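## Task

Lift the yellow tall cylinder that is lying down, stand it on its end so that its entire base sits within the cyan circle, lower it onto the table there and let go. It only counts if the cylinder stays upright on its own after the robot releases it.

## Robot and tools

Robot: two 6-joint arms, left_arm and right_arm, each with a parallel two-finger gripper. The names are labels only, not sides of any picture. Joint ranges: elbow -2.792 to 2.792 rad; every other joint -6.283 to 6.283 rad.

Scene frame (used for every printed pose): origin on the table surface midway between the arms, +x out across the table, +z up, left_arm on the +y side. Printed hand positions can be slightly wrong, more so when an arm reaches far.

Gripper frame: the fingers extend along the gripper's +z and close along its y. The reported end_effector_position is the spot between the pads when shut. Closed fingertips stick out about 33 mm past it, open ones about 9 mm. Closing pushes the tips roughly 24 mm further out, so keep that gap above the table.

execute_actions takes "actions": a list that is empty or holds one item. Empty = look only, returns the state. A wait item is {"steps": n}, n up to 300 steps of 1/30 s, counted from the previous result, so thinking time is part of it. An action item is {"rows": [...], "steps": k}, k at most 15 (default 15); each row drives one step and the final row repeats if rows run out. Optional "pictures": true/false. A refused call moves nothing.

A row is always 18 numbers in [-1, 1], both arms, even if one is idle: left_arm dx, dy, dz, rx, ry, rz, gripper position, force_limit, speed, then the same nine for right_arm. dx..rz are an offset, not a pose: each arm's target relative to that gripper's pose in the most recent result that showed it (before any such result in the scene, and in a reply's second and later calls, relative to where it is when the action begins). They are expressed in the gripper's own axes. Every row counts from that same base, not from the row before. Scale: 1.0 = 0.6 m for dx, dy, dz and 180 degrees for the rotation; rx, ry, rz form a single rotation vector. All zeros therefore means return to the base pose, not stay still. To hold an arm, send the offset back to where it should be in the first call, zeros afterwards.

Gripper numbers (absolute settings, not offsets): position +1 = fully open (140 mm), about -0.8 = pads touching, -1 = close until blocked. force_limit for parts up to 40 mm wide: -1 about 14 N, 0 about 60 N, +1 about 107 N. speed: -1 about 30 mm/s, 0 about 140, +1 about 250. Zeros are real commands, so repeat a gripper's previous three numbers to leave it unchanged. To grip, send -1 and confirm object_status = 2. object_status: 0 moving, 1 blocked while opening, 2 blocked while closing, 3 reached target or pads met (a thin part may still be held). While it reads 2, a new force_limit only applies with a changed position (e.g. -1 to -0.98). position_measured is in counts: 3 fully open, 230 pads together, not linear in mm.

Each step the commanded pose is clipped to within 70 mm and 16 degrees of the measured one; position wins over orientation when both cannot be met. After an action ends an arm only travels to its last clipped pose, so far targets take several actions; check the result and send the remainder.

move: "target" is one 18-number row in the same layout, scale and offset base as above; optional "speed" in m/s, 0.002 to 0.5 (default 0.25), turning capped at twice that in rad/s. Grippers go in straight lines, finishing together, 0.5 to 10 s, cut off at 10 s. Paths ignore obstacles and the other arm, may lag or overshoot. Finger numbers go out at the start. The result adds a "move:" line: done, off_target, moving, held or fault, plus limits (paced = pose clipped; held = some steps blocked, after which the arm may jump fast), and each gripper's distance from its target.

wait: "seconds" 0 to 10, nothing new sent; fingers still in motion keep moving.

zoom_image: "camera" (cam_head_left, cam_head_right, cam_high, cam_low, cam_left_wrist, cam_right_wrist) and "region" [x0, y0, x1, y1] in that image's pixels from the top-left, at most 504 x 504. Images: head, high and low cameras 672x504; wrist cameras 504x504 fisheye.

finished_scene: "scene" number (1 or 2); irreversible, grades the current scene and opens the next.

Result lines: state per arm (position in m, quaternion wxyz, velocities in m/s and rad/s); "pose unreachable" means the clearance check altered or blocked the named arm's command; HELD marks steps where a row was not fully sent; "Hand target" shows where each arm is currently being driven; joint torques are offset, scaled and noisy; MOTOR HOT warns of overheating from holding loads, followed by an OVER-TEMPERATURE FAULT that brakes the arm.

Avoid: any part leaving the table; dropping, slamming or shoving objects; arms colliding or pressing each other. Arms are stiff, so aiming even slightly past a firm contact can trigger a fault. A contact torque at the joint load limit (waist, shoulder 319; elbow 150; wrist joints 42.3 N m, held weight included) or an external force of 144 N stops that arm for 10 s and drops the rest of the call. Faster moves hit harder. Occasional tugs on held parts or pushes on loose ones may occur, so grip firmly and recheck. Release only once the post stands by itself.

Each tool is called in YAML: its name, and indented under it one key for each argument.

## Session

execute_actions:
  actions: []

Scene clock: 0.00 s of 3900.00 s.
left_arm: end_effector_position=(+0.6180, +0.6577, +0.3210) position_measured=3 object_status=3 end_effector_quat_wxyz=(-0.000, +1.000, -0.031, -0.002) end_effector_velocity=(-0.000, -0.000, -0.000) end_effector_angular_velocity=(+0.001, +0.001, -0.002) | right_arm: end_effector_position=(+0.2864, -0.6690, +0.3240) position_measured=3 object_status=3 end_effector_quat_wxyz=(+0.037, +0.503, +0.690, -0.519) end_effector_velocity=(-0.001, -0.000, +0.000) end_effector_angular_velocity=(-0.000, +0.002, -0.001)
Joint positions: left_arm=[-0.052  0.165  1.605  0.001  1.375  1.518] | right_arm=[ 0.237 -0.094  2.218 -0.763  1.833 -0.023]
Joint velocities: left_arm=[-0.     0.001  0.     0.     0.001  0.002] | right_arm=[-0.    -0.     0.001  0.     0.001 -0.001]
Joint torques (N m, as the joint torque sensors report them, + toward a larger angle): no reading
Hand target (left_arm): +0.618, +0.658, +0.321; -0.000, +1.000, -0.031, -0.002
Hand target (right_arm): +0.286, -0.669, +0.324; +0.037, +0.503, +0.690, -0.519

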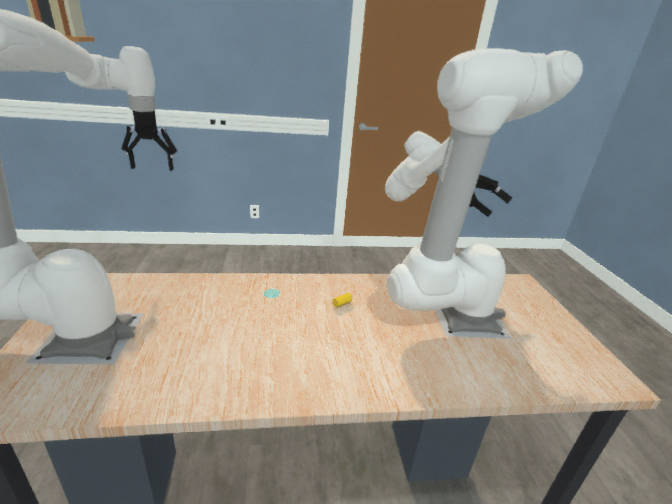

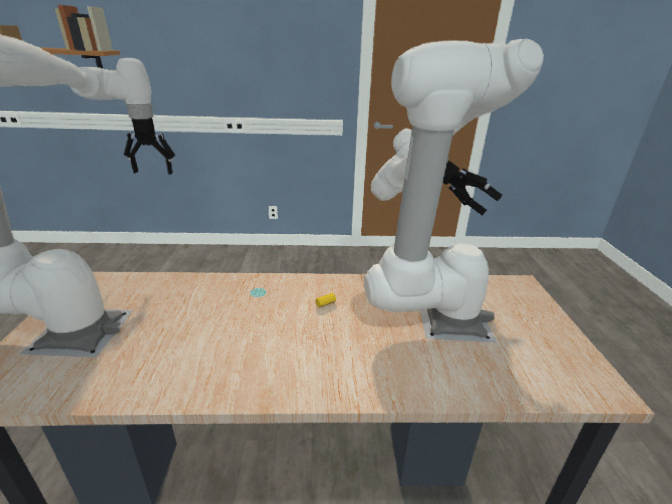

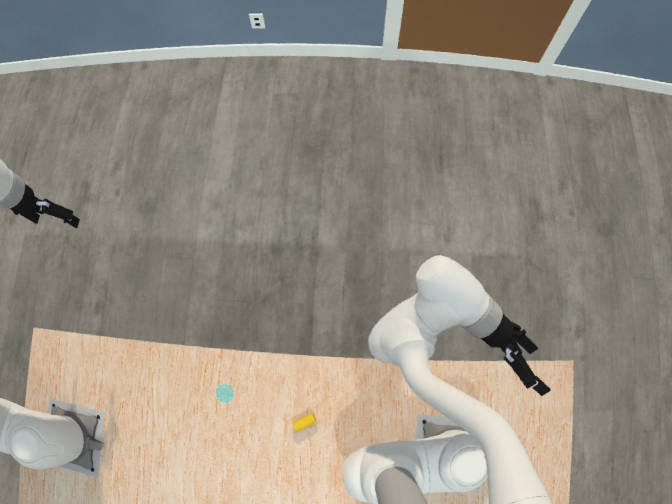

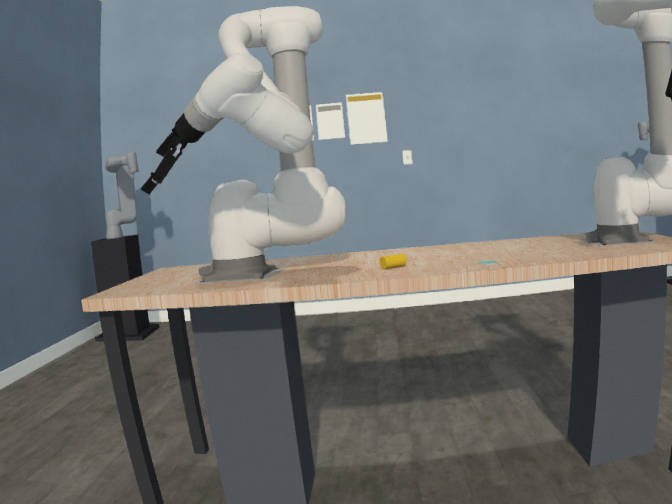

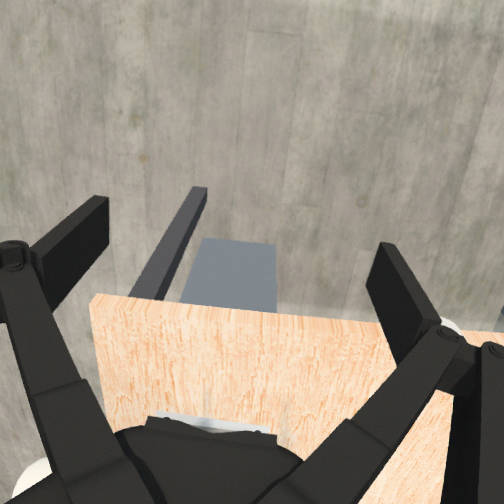

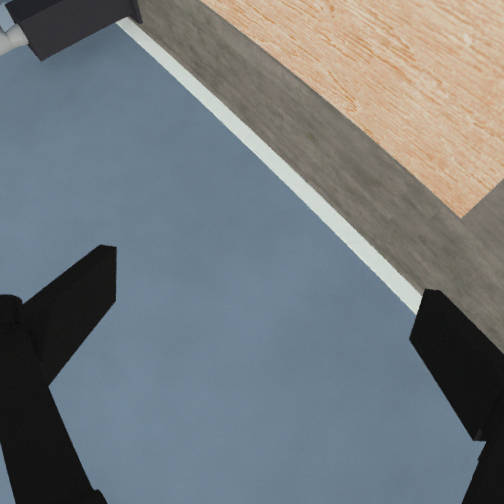

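move:
  target: [0,0,0,0,0,0,1,0,0,0.895,-0.18,-0.583,-0.278,-0.032,0.061,0.1,0,0]
  speed: 0.35

move:
  target: [0,0,0,0,0,0,1,0,0,0.21,0,0.21,0,0,0,0.1,0,0]

zoom_image:
  camera: "cam_low"
  region: [340,200,452,280]

Scene clock: 4.00 s of 3900.00 s.
left_arm: end_effector_position=(+0.6180, +0.6577, +0.3210) position_measured=3 object_status=3 end_effector_quat_wxyz=(-0.000, +1.000, -0.031, -0.002) end_effector_velocity=(+0.000, -0.000, +0.001) end_effector_angular_velocity=(+0.001, -0.003, -0.001) | right_arm: end_effector_position=(+0.1090, -0.0492, +0.2497) position_measured=117 object_status=3 end_effector_quat_wxyz=(+0.327, +0.476, +0.792, -0.198) end_effector_velocity=(-0.000, -0.000, +0.000) end_effector_angular_velocity=(-0.002, -0.001, -0.001)
Joint positions: left_arm=[-0.052  0.165  1.605  0.001  1.375  1.518] | right_arm=[ 1.651  0.3    1.754 -0.342  1.798  1.134]
Joint velocities: left_arm=[-0.001 -0.001 -0.     0.001 -0.002  0.001] | right_arm=[ 0.     0.001 -0.    -0.     0.002  0.   ]
Joint torques (N m, as the joint torque sensors report them, + toward a larger angle): left_arm=[  4.68 -57.25 -40.87   3.51   0.05   0.21] | right_arm=[  2.62 -68.04 -35.49   3.22   1.81   0.27]
Hand target (left_arm): +0.618, +0.658, +0.321; -0.000, +1.000, -0.031, -0.002
Hand target (right_arm): +0.109, -0.049, +0.250; +0.327, +0.476, +0.792, -0.198
Off the commanded pose (left_arm): 0.000 m, 0 deg.
Off the commanded pose (right_arm): 0.001 m, 0 deg.
move: done

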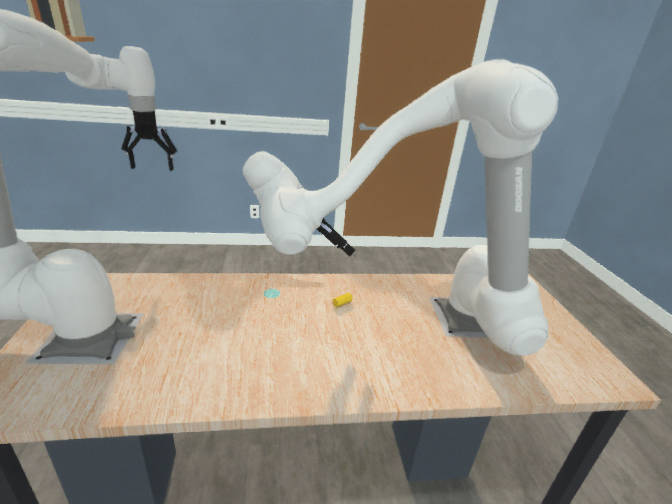

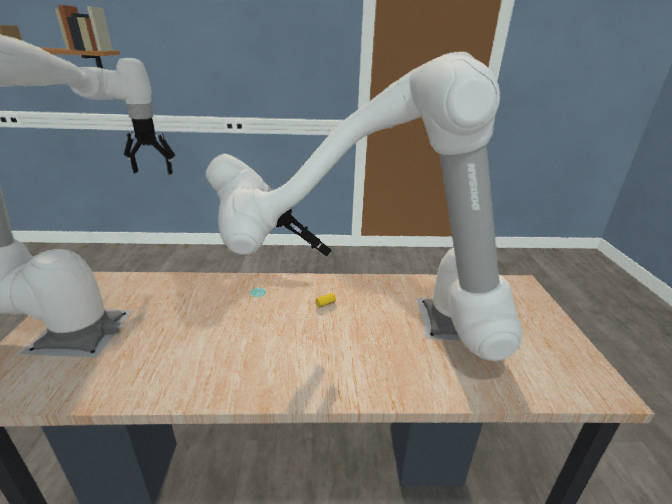

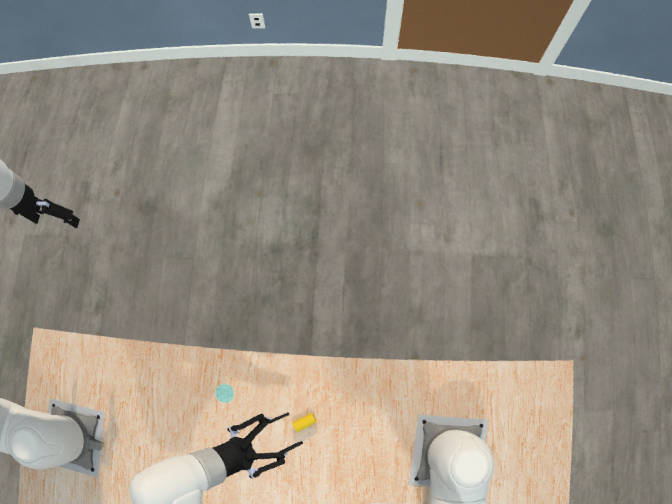

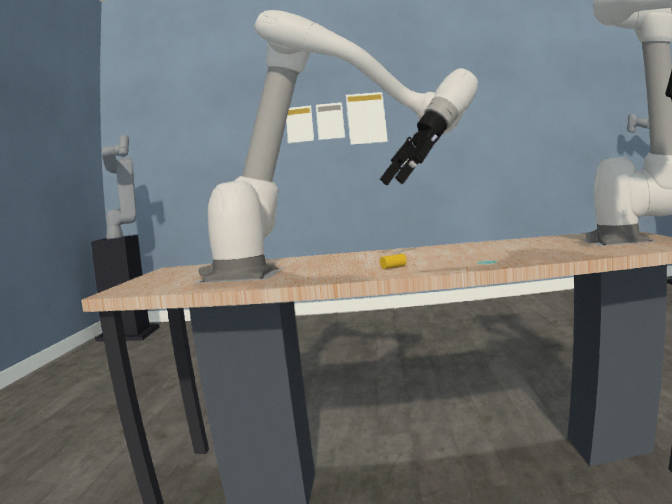

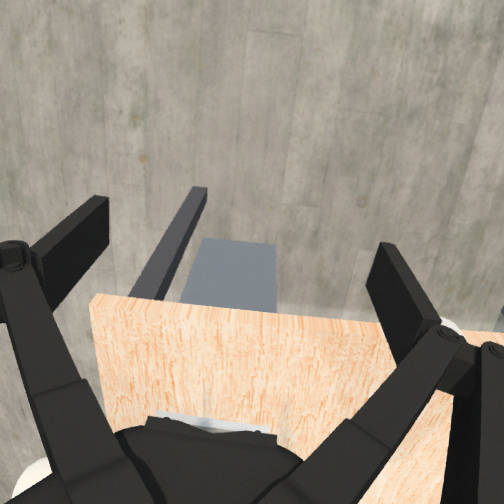

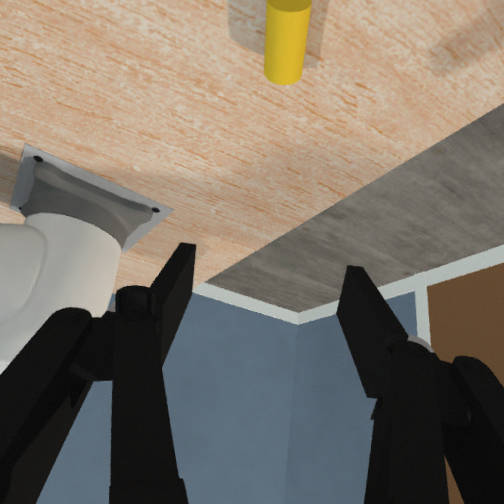

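Scene clock: 5.10 s of 3900.00 s.
left_arm: end_effector_position=(+0.6180, +0.6577, +0.3210) position_measured=3 object_status=3 end_effector_quat_wxyz=(-0.000, +1.000, -0.031, -0.002) end_effector_velocity=(-0.000, -0.001, +0.001) end_effector_angular_velocity=(+0.000, -0.000, -0.001) | right_arm: end_effector_position=(+0.1086, -0.0492, +0.0717) position_measured=117 object_status=3 end_effector_quat_wxyz=(+0.327, +0.476, +0.792, -0.198) end_effector_velocity=(+0.000, +0.000, -0.001) end_effector_angular_velocity=(-0.000, -0.000, -0.000)
Joint positions: left_arm=[-0.052  0.165  1.605  0.001  1.375  1.518] | right_arm=[ 1.651  0.476  1.883 -0.333  1.51   1.235]
Joint velocities: left_arm=[-0.001 -0.001 -0.     0.     0.001  0.   ] | right_arm=[ 0.     0.001  0.    -0.    -0.001  0.   ]
Joint torques (N m, as the joint torque sensors report them, + toward a larger angle): left_arm=[  4.98 -54.53 -40.38   3.32   0.04   0.14] | right_arm=[  2.09 -77.07 -27.92   2.75   1.79   0.38]
Hand target (left_arm): +0.618, +0.658, +0.321; -0.000, +1.000, -0.031, -0.002
Hand target (right_arm): +0.109, -0.049, +0.072; +0.327, +0.476, +0.792, -0.198
Off the commanded pose (left_arm): 0.000 m, 0 deg.
Off the commanded pose (right_arm): 0.000 m, 0 deg.
move: done

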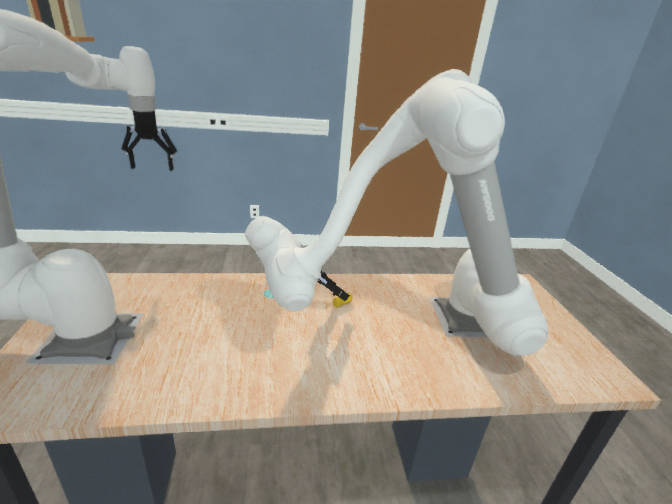

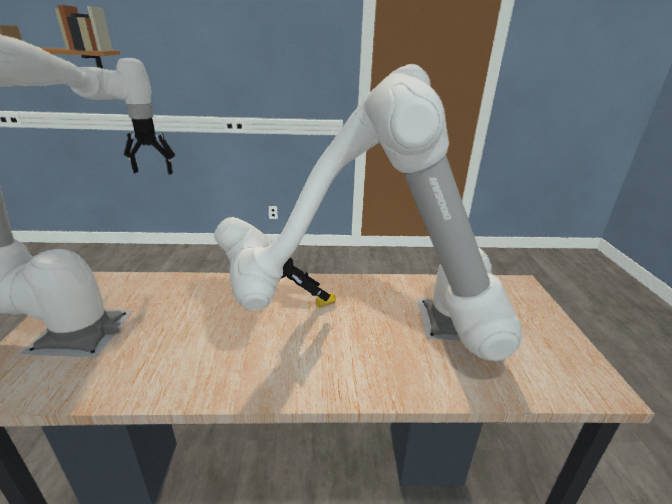

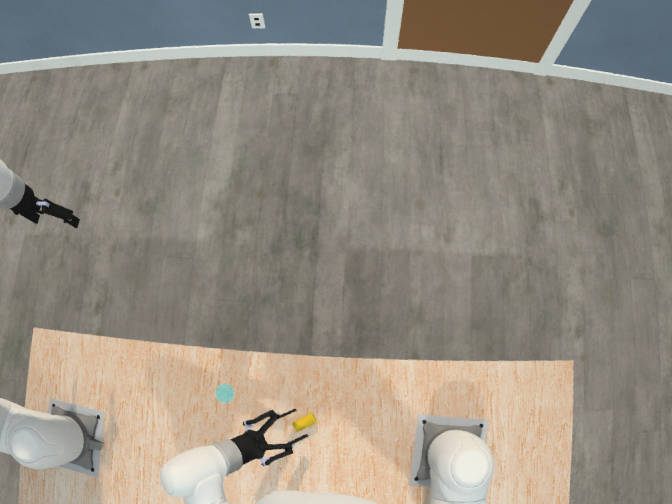

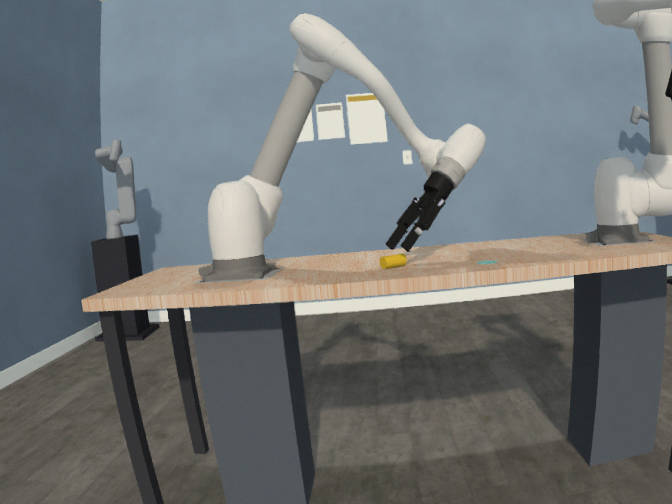

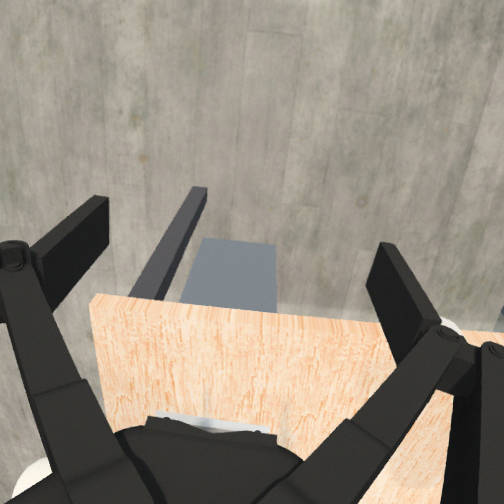

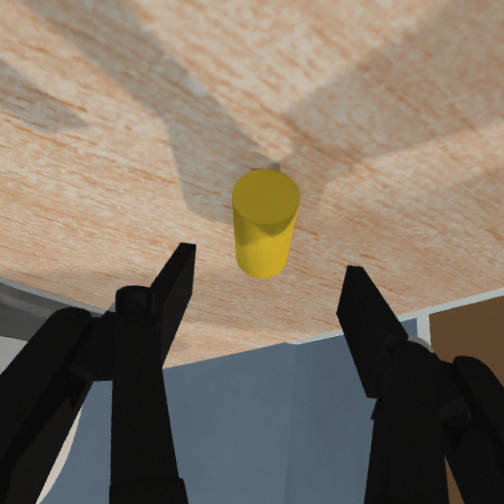

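Region (340, 200, 452, 280) of cam_low's 672x504 image, scaled by 4.500, with more detail than that image has; it fills the top 360 rows of this view, and the rest is white.

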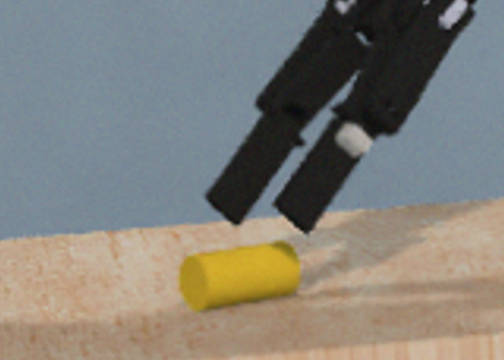

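move:
  target: [0,0,0,0,0,0,1,0,0,0.035,-0.009,0.045,0,0,0,-0.1,0,-0.5]
  speed: 0.06

move:
  target: [0,0,0,0,0,0,1,0,0,0,0,0,0,0,0,-1,0.2,-0.7]

zoom_image:
  camera: "cam_low"
  region: [340,200,452,280]

Scene clock: 6.60 s of 3900.00 s.
left_arm: end_effector_position=(+0.6180, +0.6577, +0.3210) position_measured=3 object_status=3 end_effector_quat_wxyz=(-0.000, +1.000, -0.031, -0.002) end_effector_velocity=(-0.000, +0.000, -0.000) end_effector_angular_velocity=(-0.000, +0.001, +0.001) | right_arm: end_effector_position=(+0.1057, -0.0554, +0.0378) position_measured=141 object_status=3 end_effector_quat_wxyz=(+0.327, +0.476, +0.792, -0.198) end_effector_velocity=(+0.000, -0.000, -0.000) end_effector_angular_velocity=(-0.000, -0.000, -0.000)
Joint positions: left_arm=[-0.052  0.165  1.605  0.001  1.375  1.518] | right_arm=[ 1.656  0.511  1.91  -0.332  1.453  1.258]
Joint velocities: left_arm=[ 0.001  0.     0.    -0.001  0.    -0.   ] | right_arm=[-0.     0.     0.001 -0.    -0.001  0.   ]
Joint torques (N m, as the joint torque sensors report them, + toward a larger angle): left_arm=[  6.21 -56.4  -41.57   3.53   0.21   0.11] | right_arm=[  0.92 -77.02 -25.92   2.57   1.98   0.21]
Hand target (left_arm): +0.618, +0.658, +0.321; -0.000, +1.000, -0.031, -0.002
Hand target (right_arm): +0.106, -0.055, +0.038; +0.327, +0.476, +0.792, -0.198
Off the commanded pose (left_arm): 0.000 m, 0 deg.
Off the commanded pose (right_arm): 0.000 m, 0 deg.
move: done

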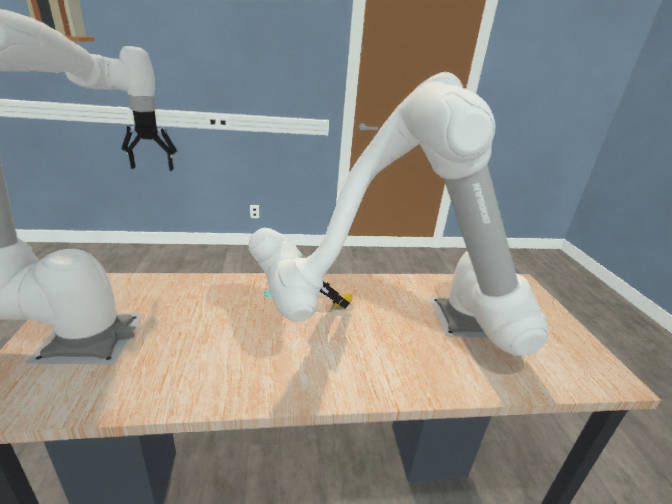

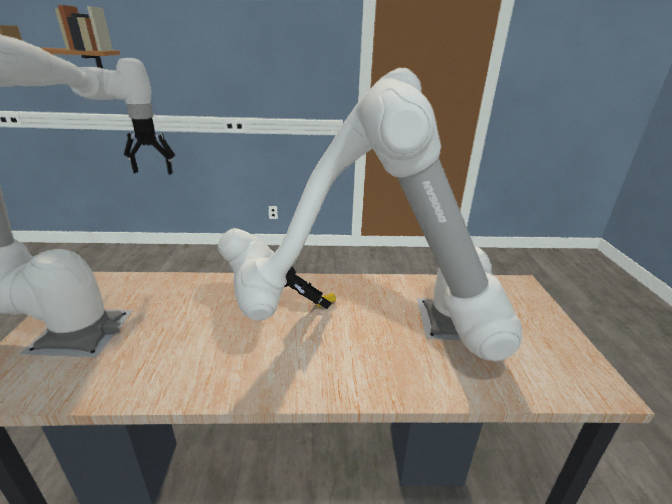

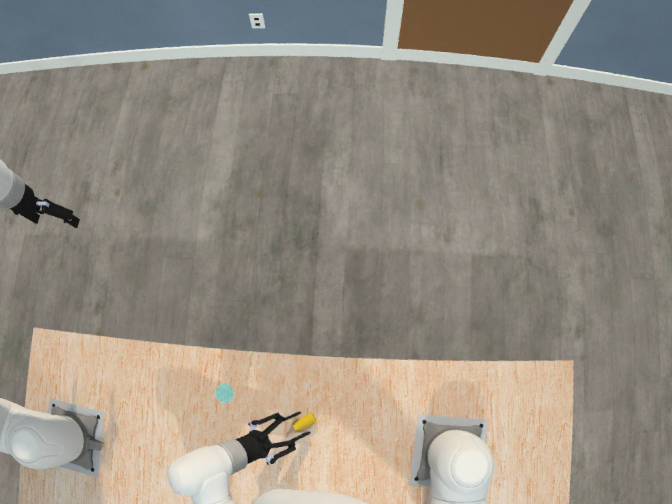

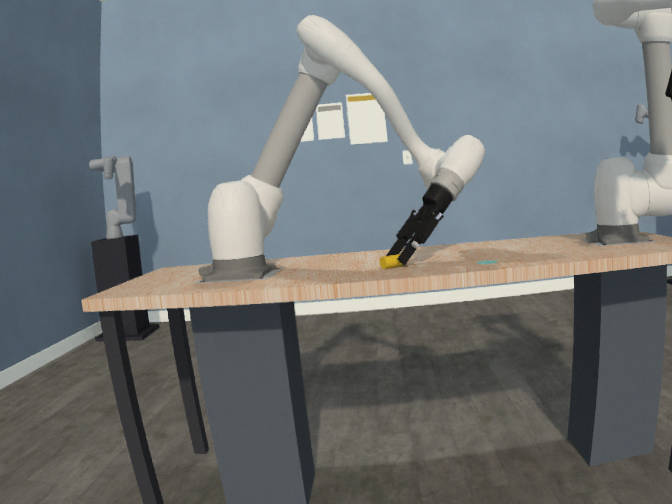

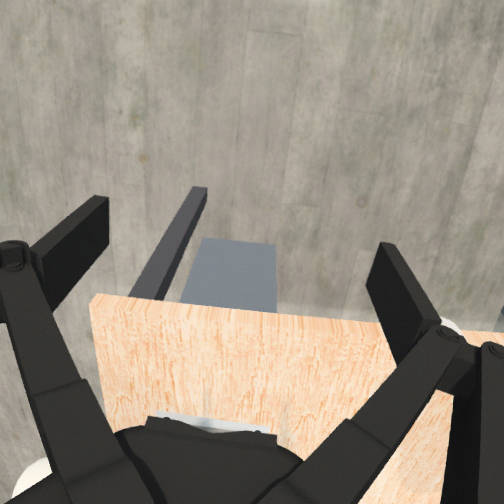

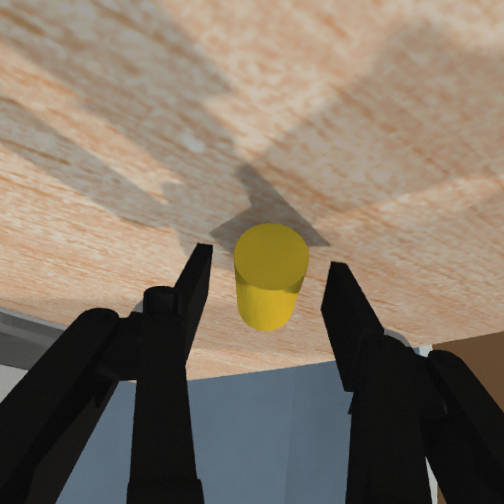

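Scene clock: 7.27 s of 3900.00 s.
left_arm: end_effector_position=(+0.6180, +0.6577, +0.3210) position_measured=3 object_status=3 end_effector_quat_wxyz=(-0.000, +1.000, -0.031, -0.002) end_effector_velocity=(+0.000, +0.000, -0.000) end_effector_angular_velocity=(-0.001, -0.000, +0.001) | right_arm: end_effector_position=(+0.1057, -0.0554, +0.0378) position_measured=186 object_status=2 end_effector_quat_wxyz=(+0.327, +0.476, +0.792, -0.198) end_effector_velocity=(+0.000, -0.000, +0.000) end_effector_angular_velocity=(-0.001, -0.001, -0.001)
Joint positions: left_arm=[-0.052  0.165  1.605  0.001  1.375  1.518] | right_arm=[ 1.656  0.511  1.91  -0.332  1.453  1.258]
Joint velocities: left_arm=[ 0.001  0.    -0.    -0.001 -0.001  0.   ] | right_arm=[ 0.     0.    -0.    -0.     0.002  0.001]
Joint torques (N m, as the joint torque sensors report them, + toward a larger angle): left_arm=[  5.07 -55.88 -41.2    3.34   0.22  -0.07] | right_arm=[  0.91 -69.04 -21.52   3.05  -1.04   0.38]
Hand target (left_arm): +0.618, +0.658, +0.321; -0.000, +1.000, -0.031, -0.002
Hand target (right_arm): +0.106, -0.055, +0.038; +0.327, +0.476, +0.792, -0.198
Off the commanded pose (left_arm): 0.000 m, 0 deg.
Off the commanded pose (right_arm): 0.000 m, 0 deg.
move: done

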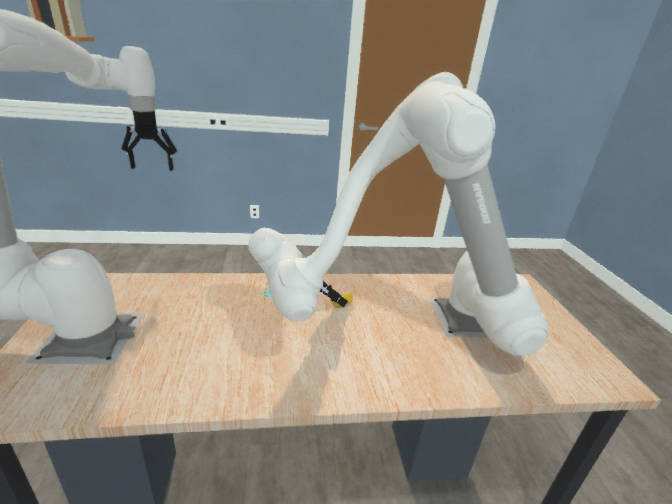

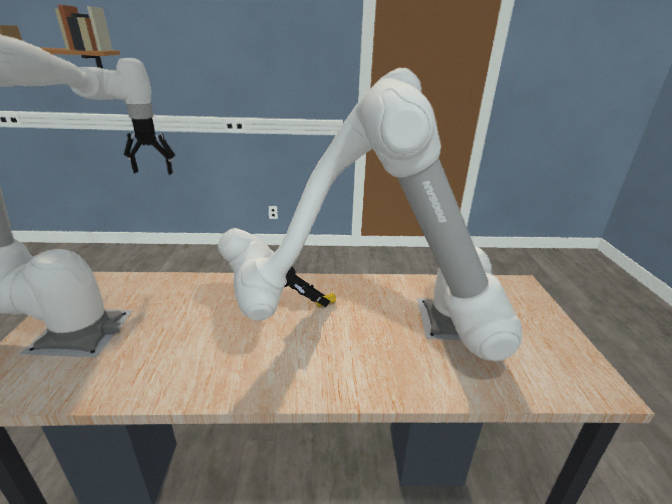

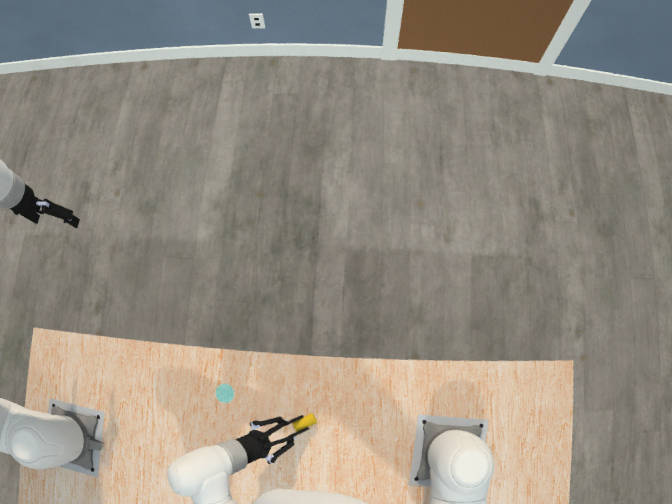

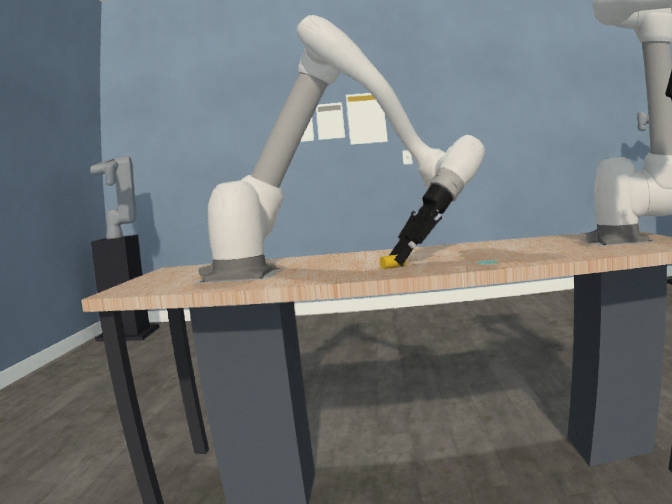

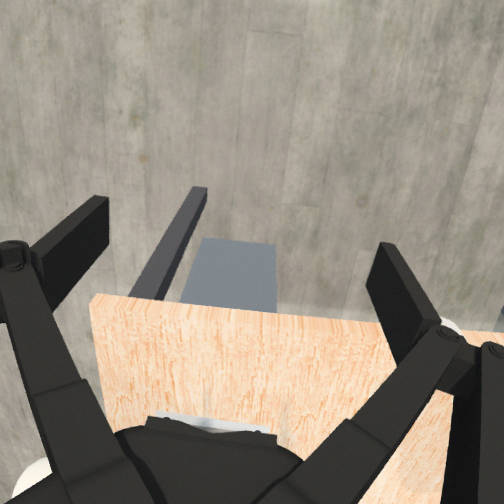

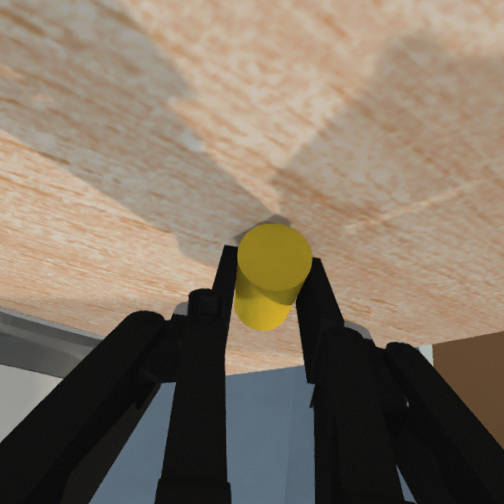

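Region (340, 200, 452, 280) of cam_low's 672x504 image, scaled by 4.500, with more detail than that image has; it fills the top 360 rows of this view, and the rest is white.

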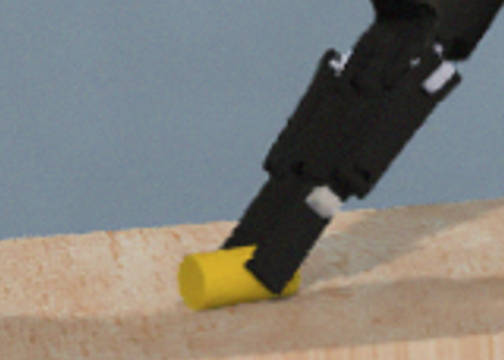

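move:
  target: [0,0,0,0,0,0,1,0,0,-0.06,0,-0.06,0,0,0,-1,0.2,-0.7]
  speed: 0.15

move:
  target: [0,0,0,0,0,0,1,0,0,0.18,0.324,-0.18,0,0.446,-0.379,-1,0.2,-0.7]
  speed: 0.3

zoom_image:
  camera: "cam_low"
  region: [445,215,529,278]

zoom_image:
  camera: "cam_head_left"
  region: [240,260,300,305]

Scene clock: 8.87 s of 3900.00 s.
left_arm: end_effector_position=(+0.6180, +0.6577, +0.3210) position_measured=3 object_status=3 end_effector_quat_wxyz=(-0.000, +1.000, -0.031, -0.002) end_effector_velocity=(+0.000, +0.001, -0.000) end_effector_angular_velocity=(-0.000, +0.000, +0.002) | right_arm: end_effector_position=(+0.1057, -0.0555, +0.0886) position_measured=186 object_status=2 end_effector_quat_wxyz=(+0.327, +0.476, +0.792, -0.198) end_effector_velocity=(+0.000, -0.000, +0.001) end_effector_angular_velocity=(-0.001, -0.000, -0.001)
Joint positions: left_arm=[-0.052  0.165  1.605  0.001  1.375  1.518] | right_arm=[ 1.656  0.449  1.887 -0.33   1.533  1.231]
Joint velocities: left_arm=[ 0.001  0.    -0.    -0.    -0.    -0.001] | right_arm=[-0.001 -0.    -0.     0.     0.002 -0.   ]
Joint torques (N m, as the joint torque sensors report them, + toward a larger angle): left_arm=[  5.61 -55.94 -40.86   3.46   0.13   0.11] | right_arm=[  2.98 -75.01 -27.95   2.81   1.92   0.25]
Hand target (left_arm): +0.618, +0.658, +0.321; -0.000, +1.000, -0.031, -0.002
Hand target (right_arm): +0.106, -0.055, +0.089; +0.327, +0.476, +0.792, -0.198
Off the commanded pose (left_arm): 0.000 m, 0 deg.
Off the commanded pose (right_arm): 0.000 m, 0 deg.
move: done

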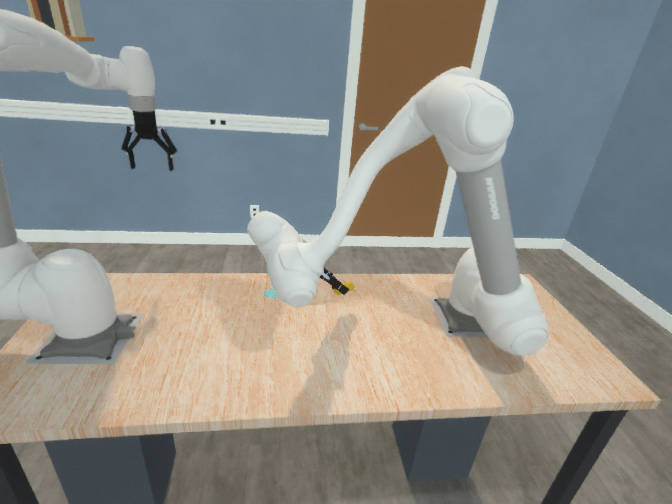

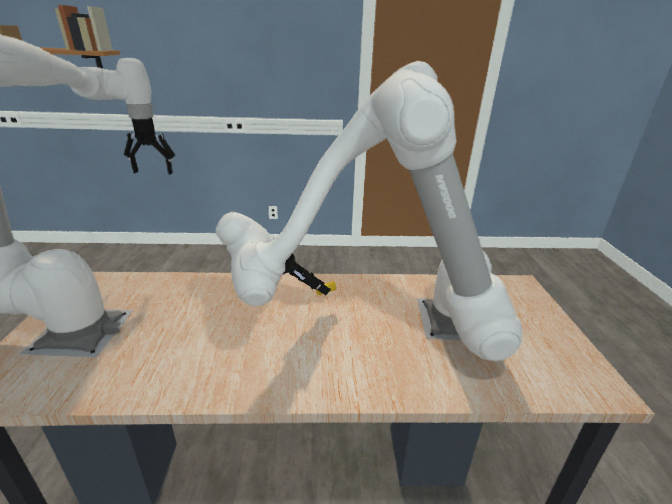

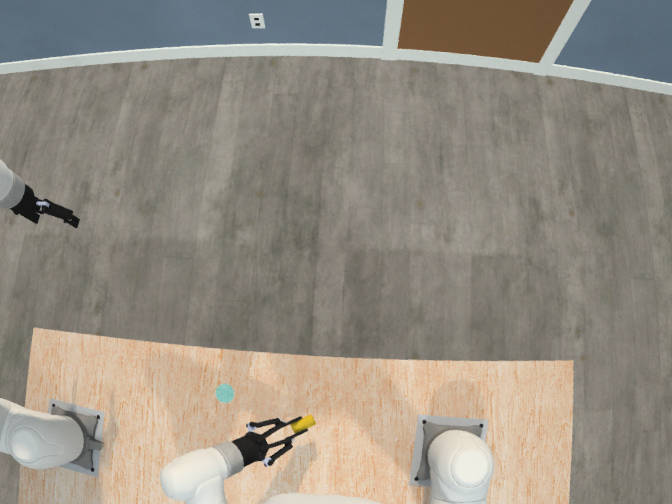

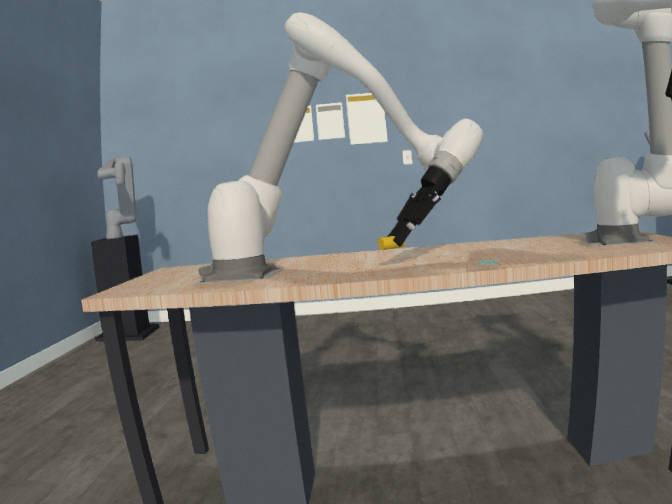

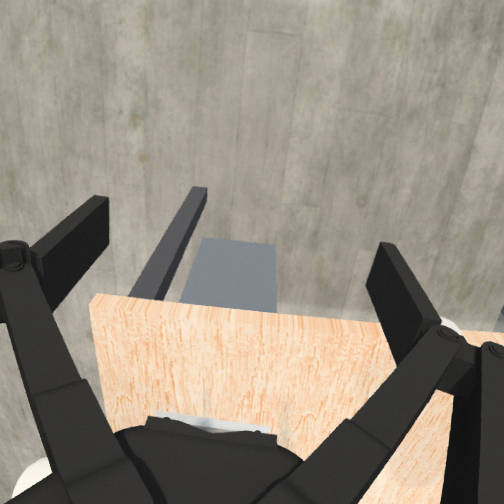

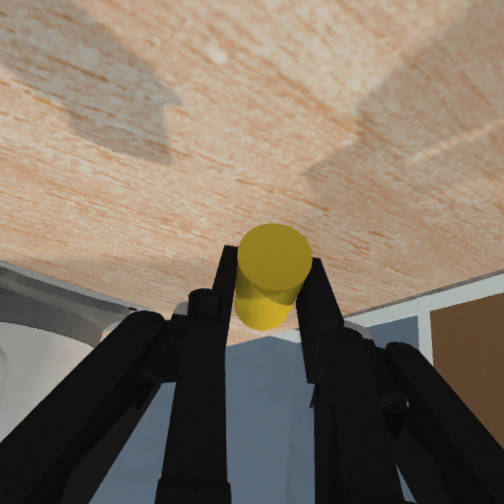

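Scene clock: 12.30 s of 3900.00 s.
left_arm: end_effector_position=(+0.6180, +0.6577, +0.3210) position_measured=3 object_status=3 end_effector_quat_wxyz=(-0.000, +1.000, -0.031, -0.002) end_effector_velocity=(-0.001, +0.001, -0.001) end_effector_angular_velocity=(-0.001, +0.003, +0.002) | right_arm: end_effector_position=(+0.2057, +0.1710, +0.0888) position_measured=186 object_status=2 end_effector_quat_wxyz=(-0.384, +0.001, +0.923, +0.000) end_effector_velocity=(-0.000, +0.000, -0.000) end_effector_angular_velocity=(-0.001, +0.001, +0.000)
Joint positions: left_arm=[-0.052  0.165  1.605  0.001  1.375  1.518] | right_arm=[ 1.073  0.608  1.613  0.644  1.449 -0.83 ]
Joint velocities: left_arm=[ 0.002  0.001  0.    -0.001  0.002  0.   ] | right_arm=[ 0.     0.001 -0.     0.     0.001 -0.   ]
Joint torques (N m, as the joint torque sensors report them, + toward a larger angle): left_arm=[  5.21 -54.77 -40.82   3.69   0.37   0.11] | right_arm=[  2.29 -98.58 -35.28   4.46   1.55   0.38]
Hand target (left_arm): +0.618, +0.658, +0.321; -0.000, +1.000, -0.031, -0.002
Hand target (right_arm): +0.206, +0.171, +0.089; -0.384, +0.001, +0.923, +0.000
Off the commanded pose (left_arm): 0.000 m, 0 deg.
Off the commanded pose (right_arm): 0.001 m, 0 deg.
move: done

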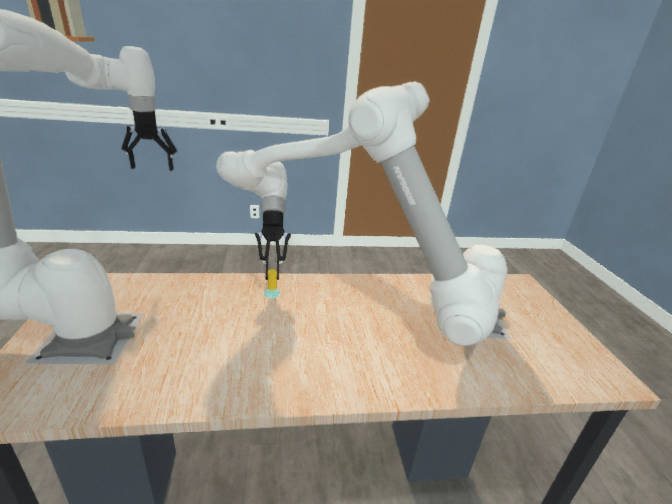

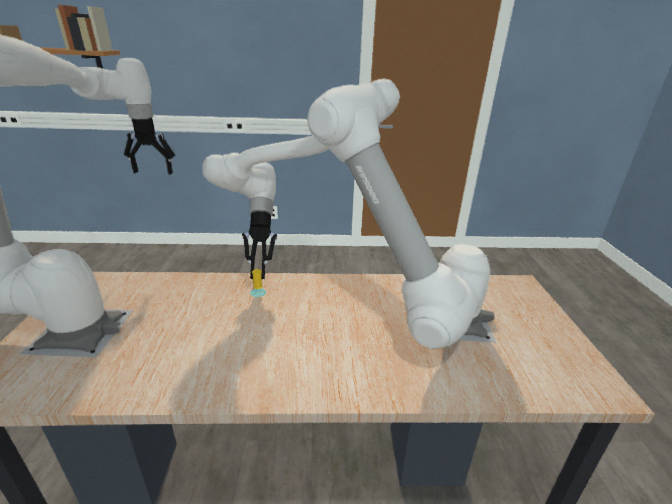

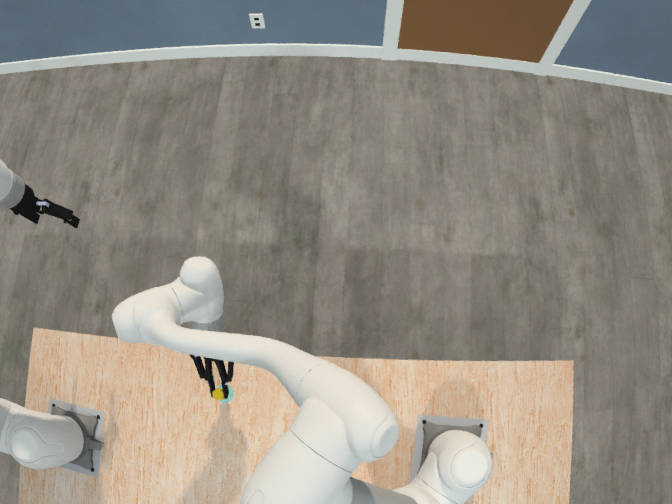

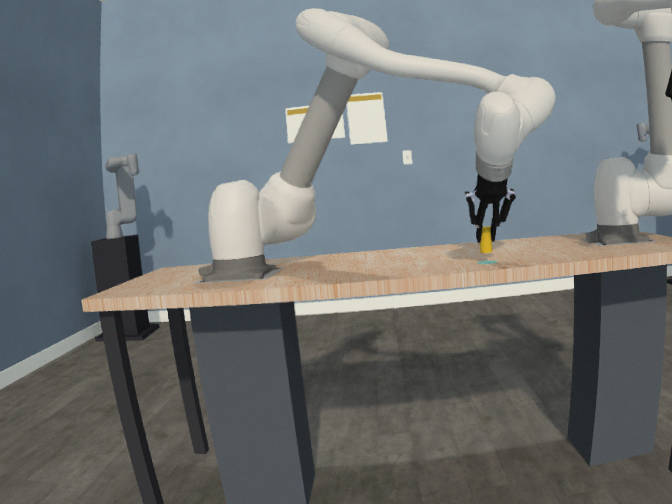

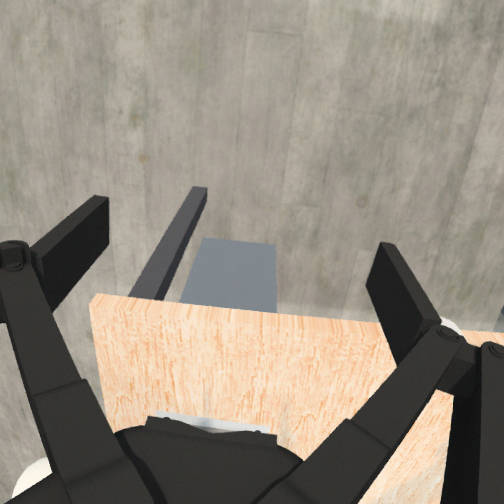

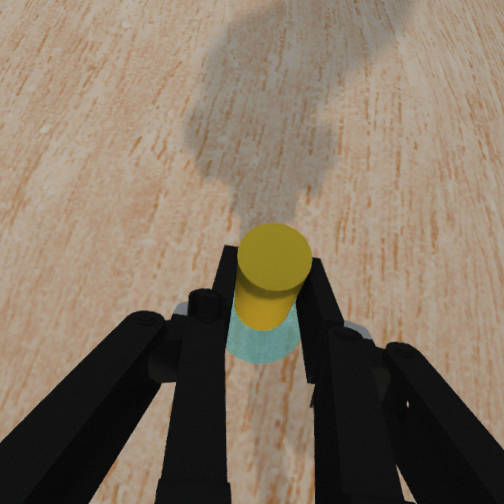

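Region (445, 215, 529, 278) of cam_low's 672x504 image, scaled by 6.000, with more detail than that image has; it fills the top 378 rows of this view, and the rest is white.

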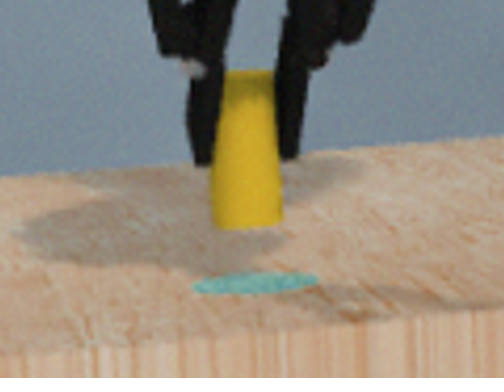

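Region (240, 260, 300, 305) of cam_head_left's 672x504 image, scaled by 8.400, with more detail than that image has; it fills the top 378 rows of this view, and the rest is white.

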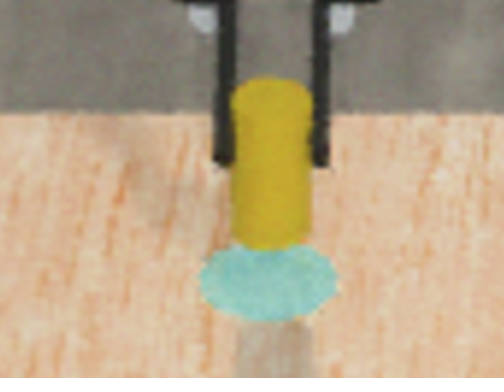

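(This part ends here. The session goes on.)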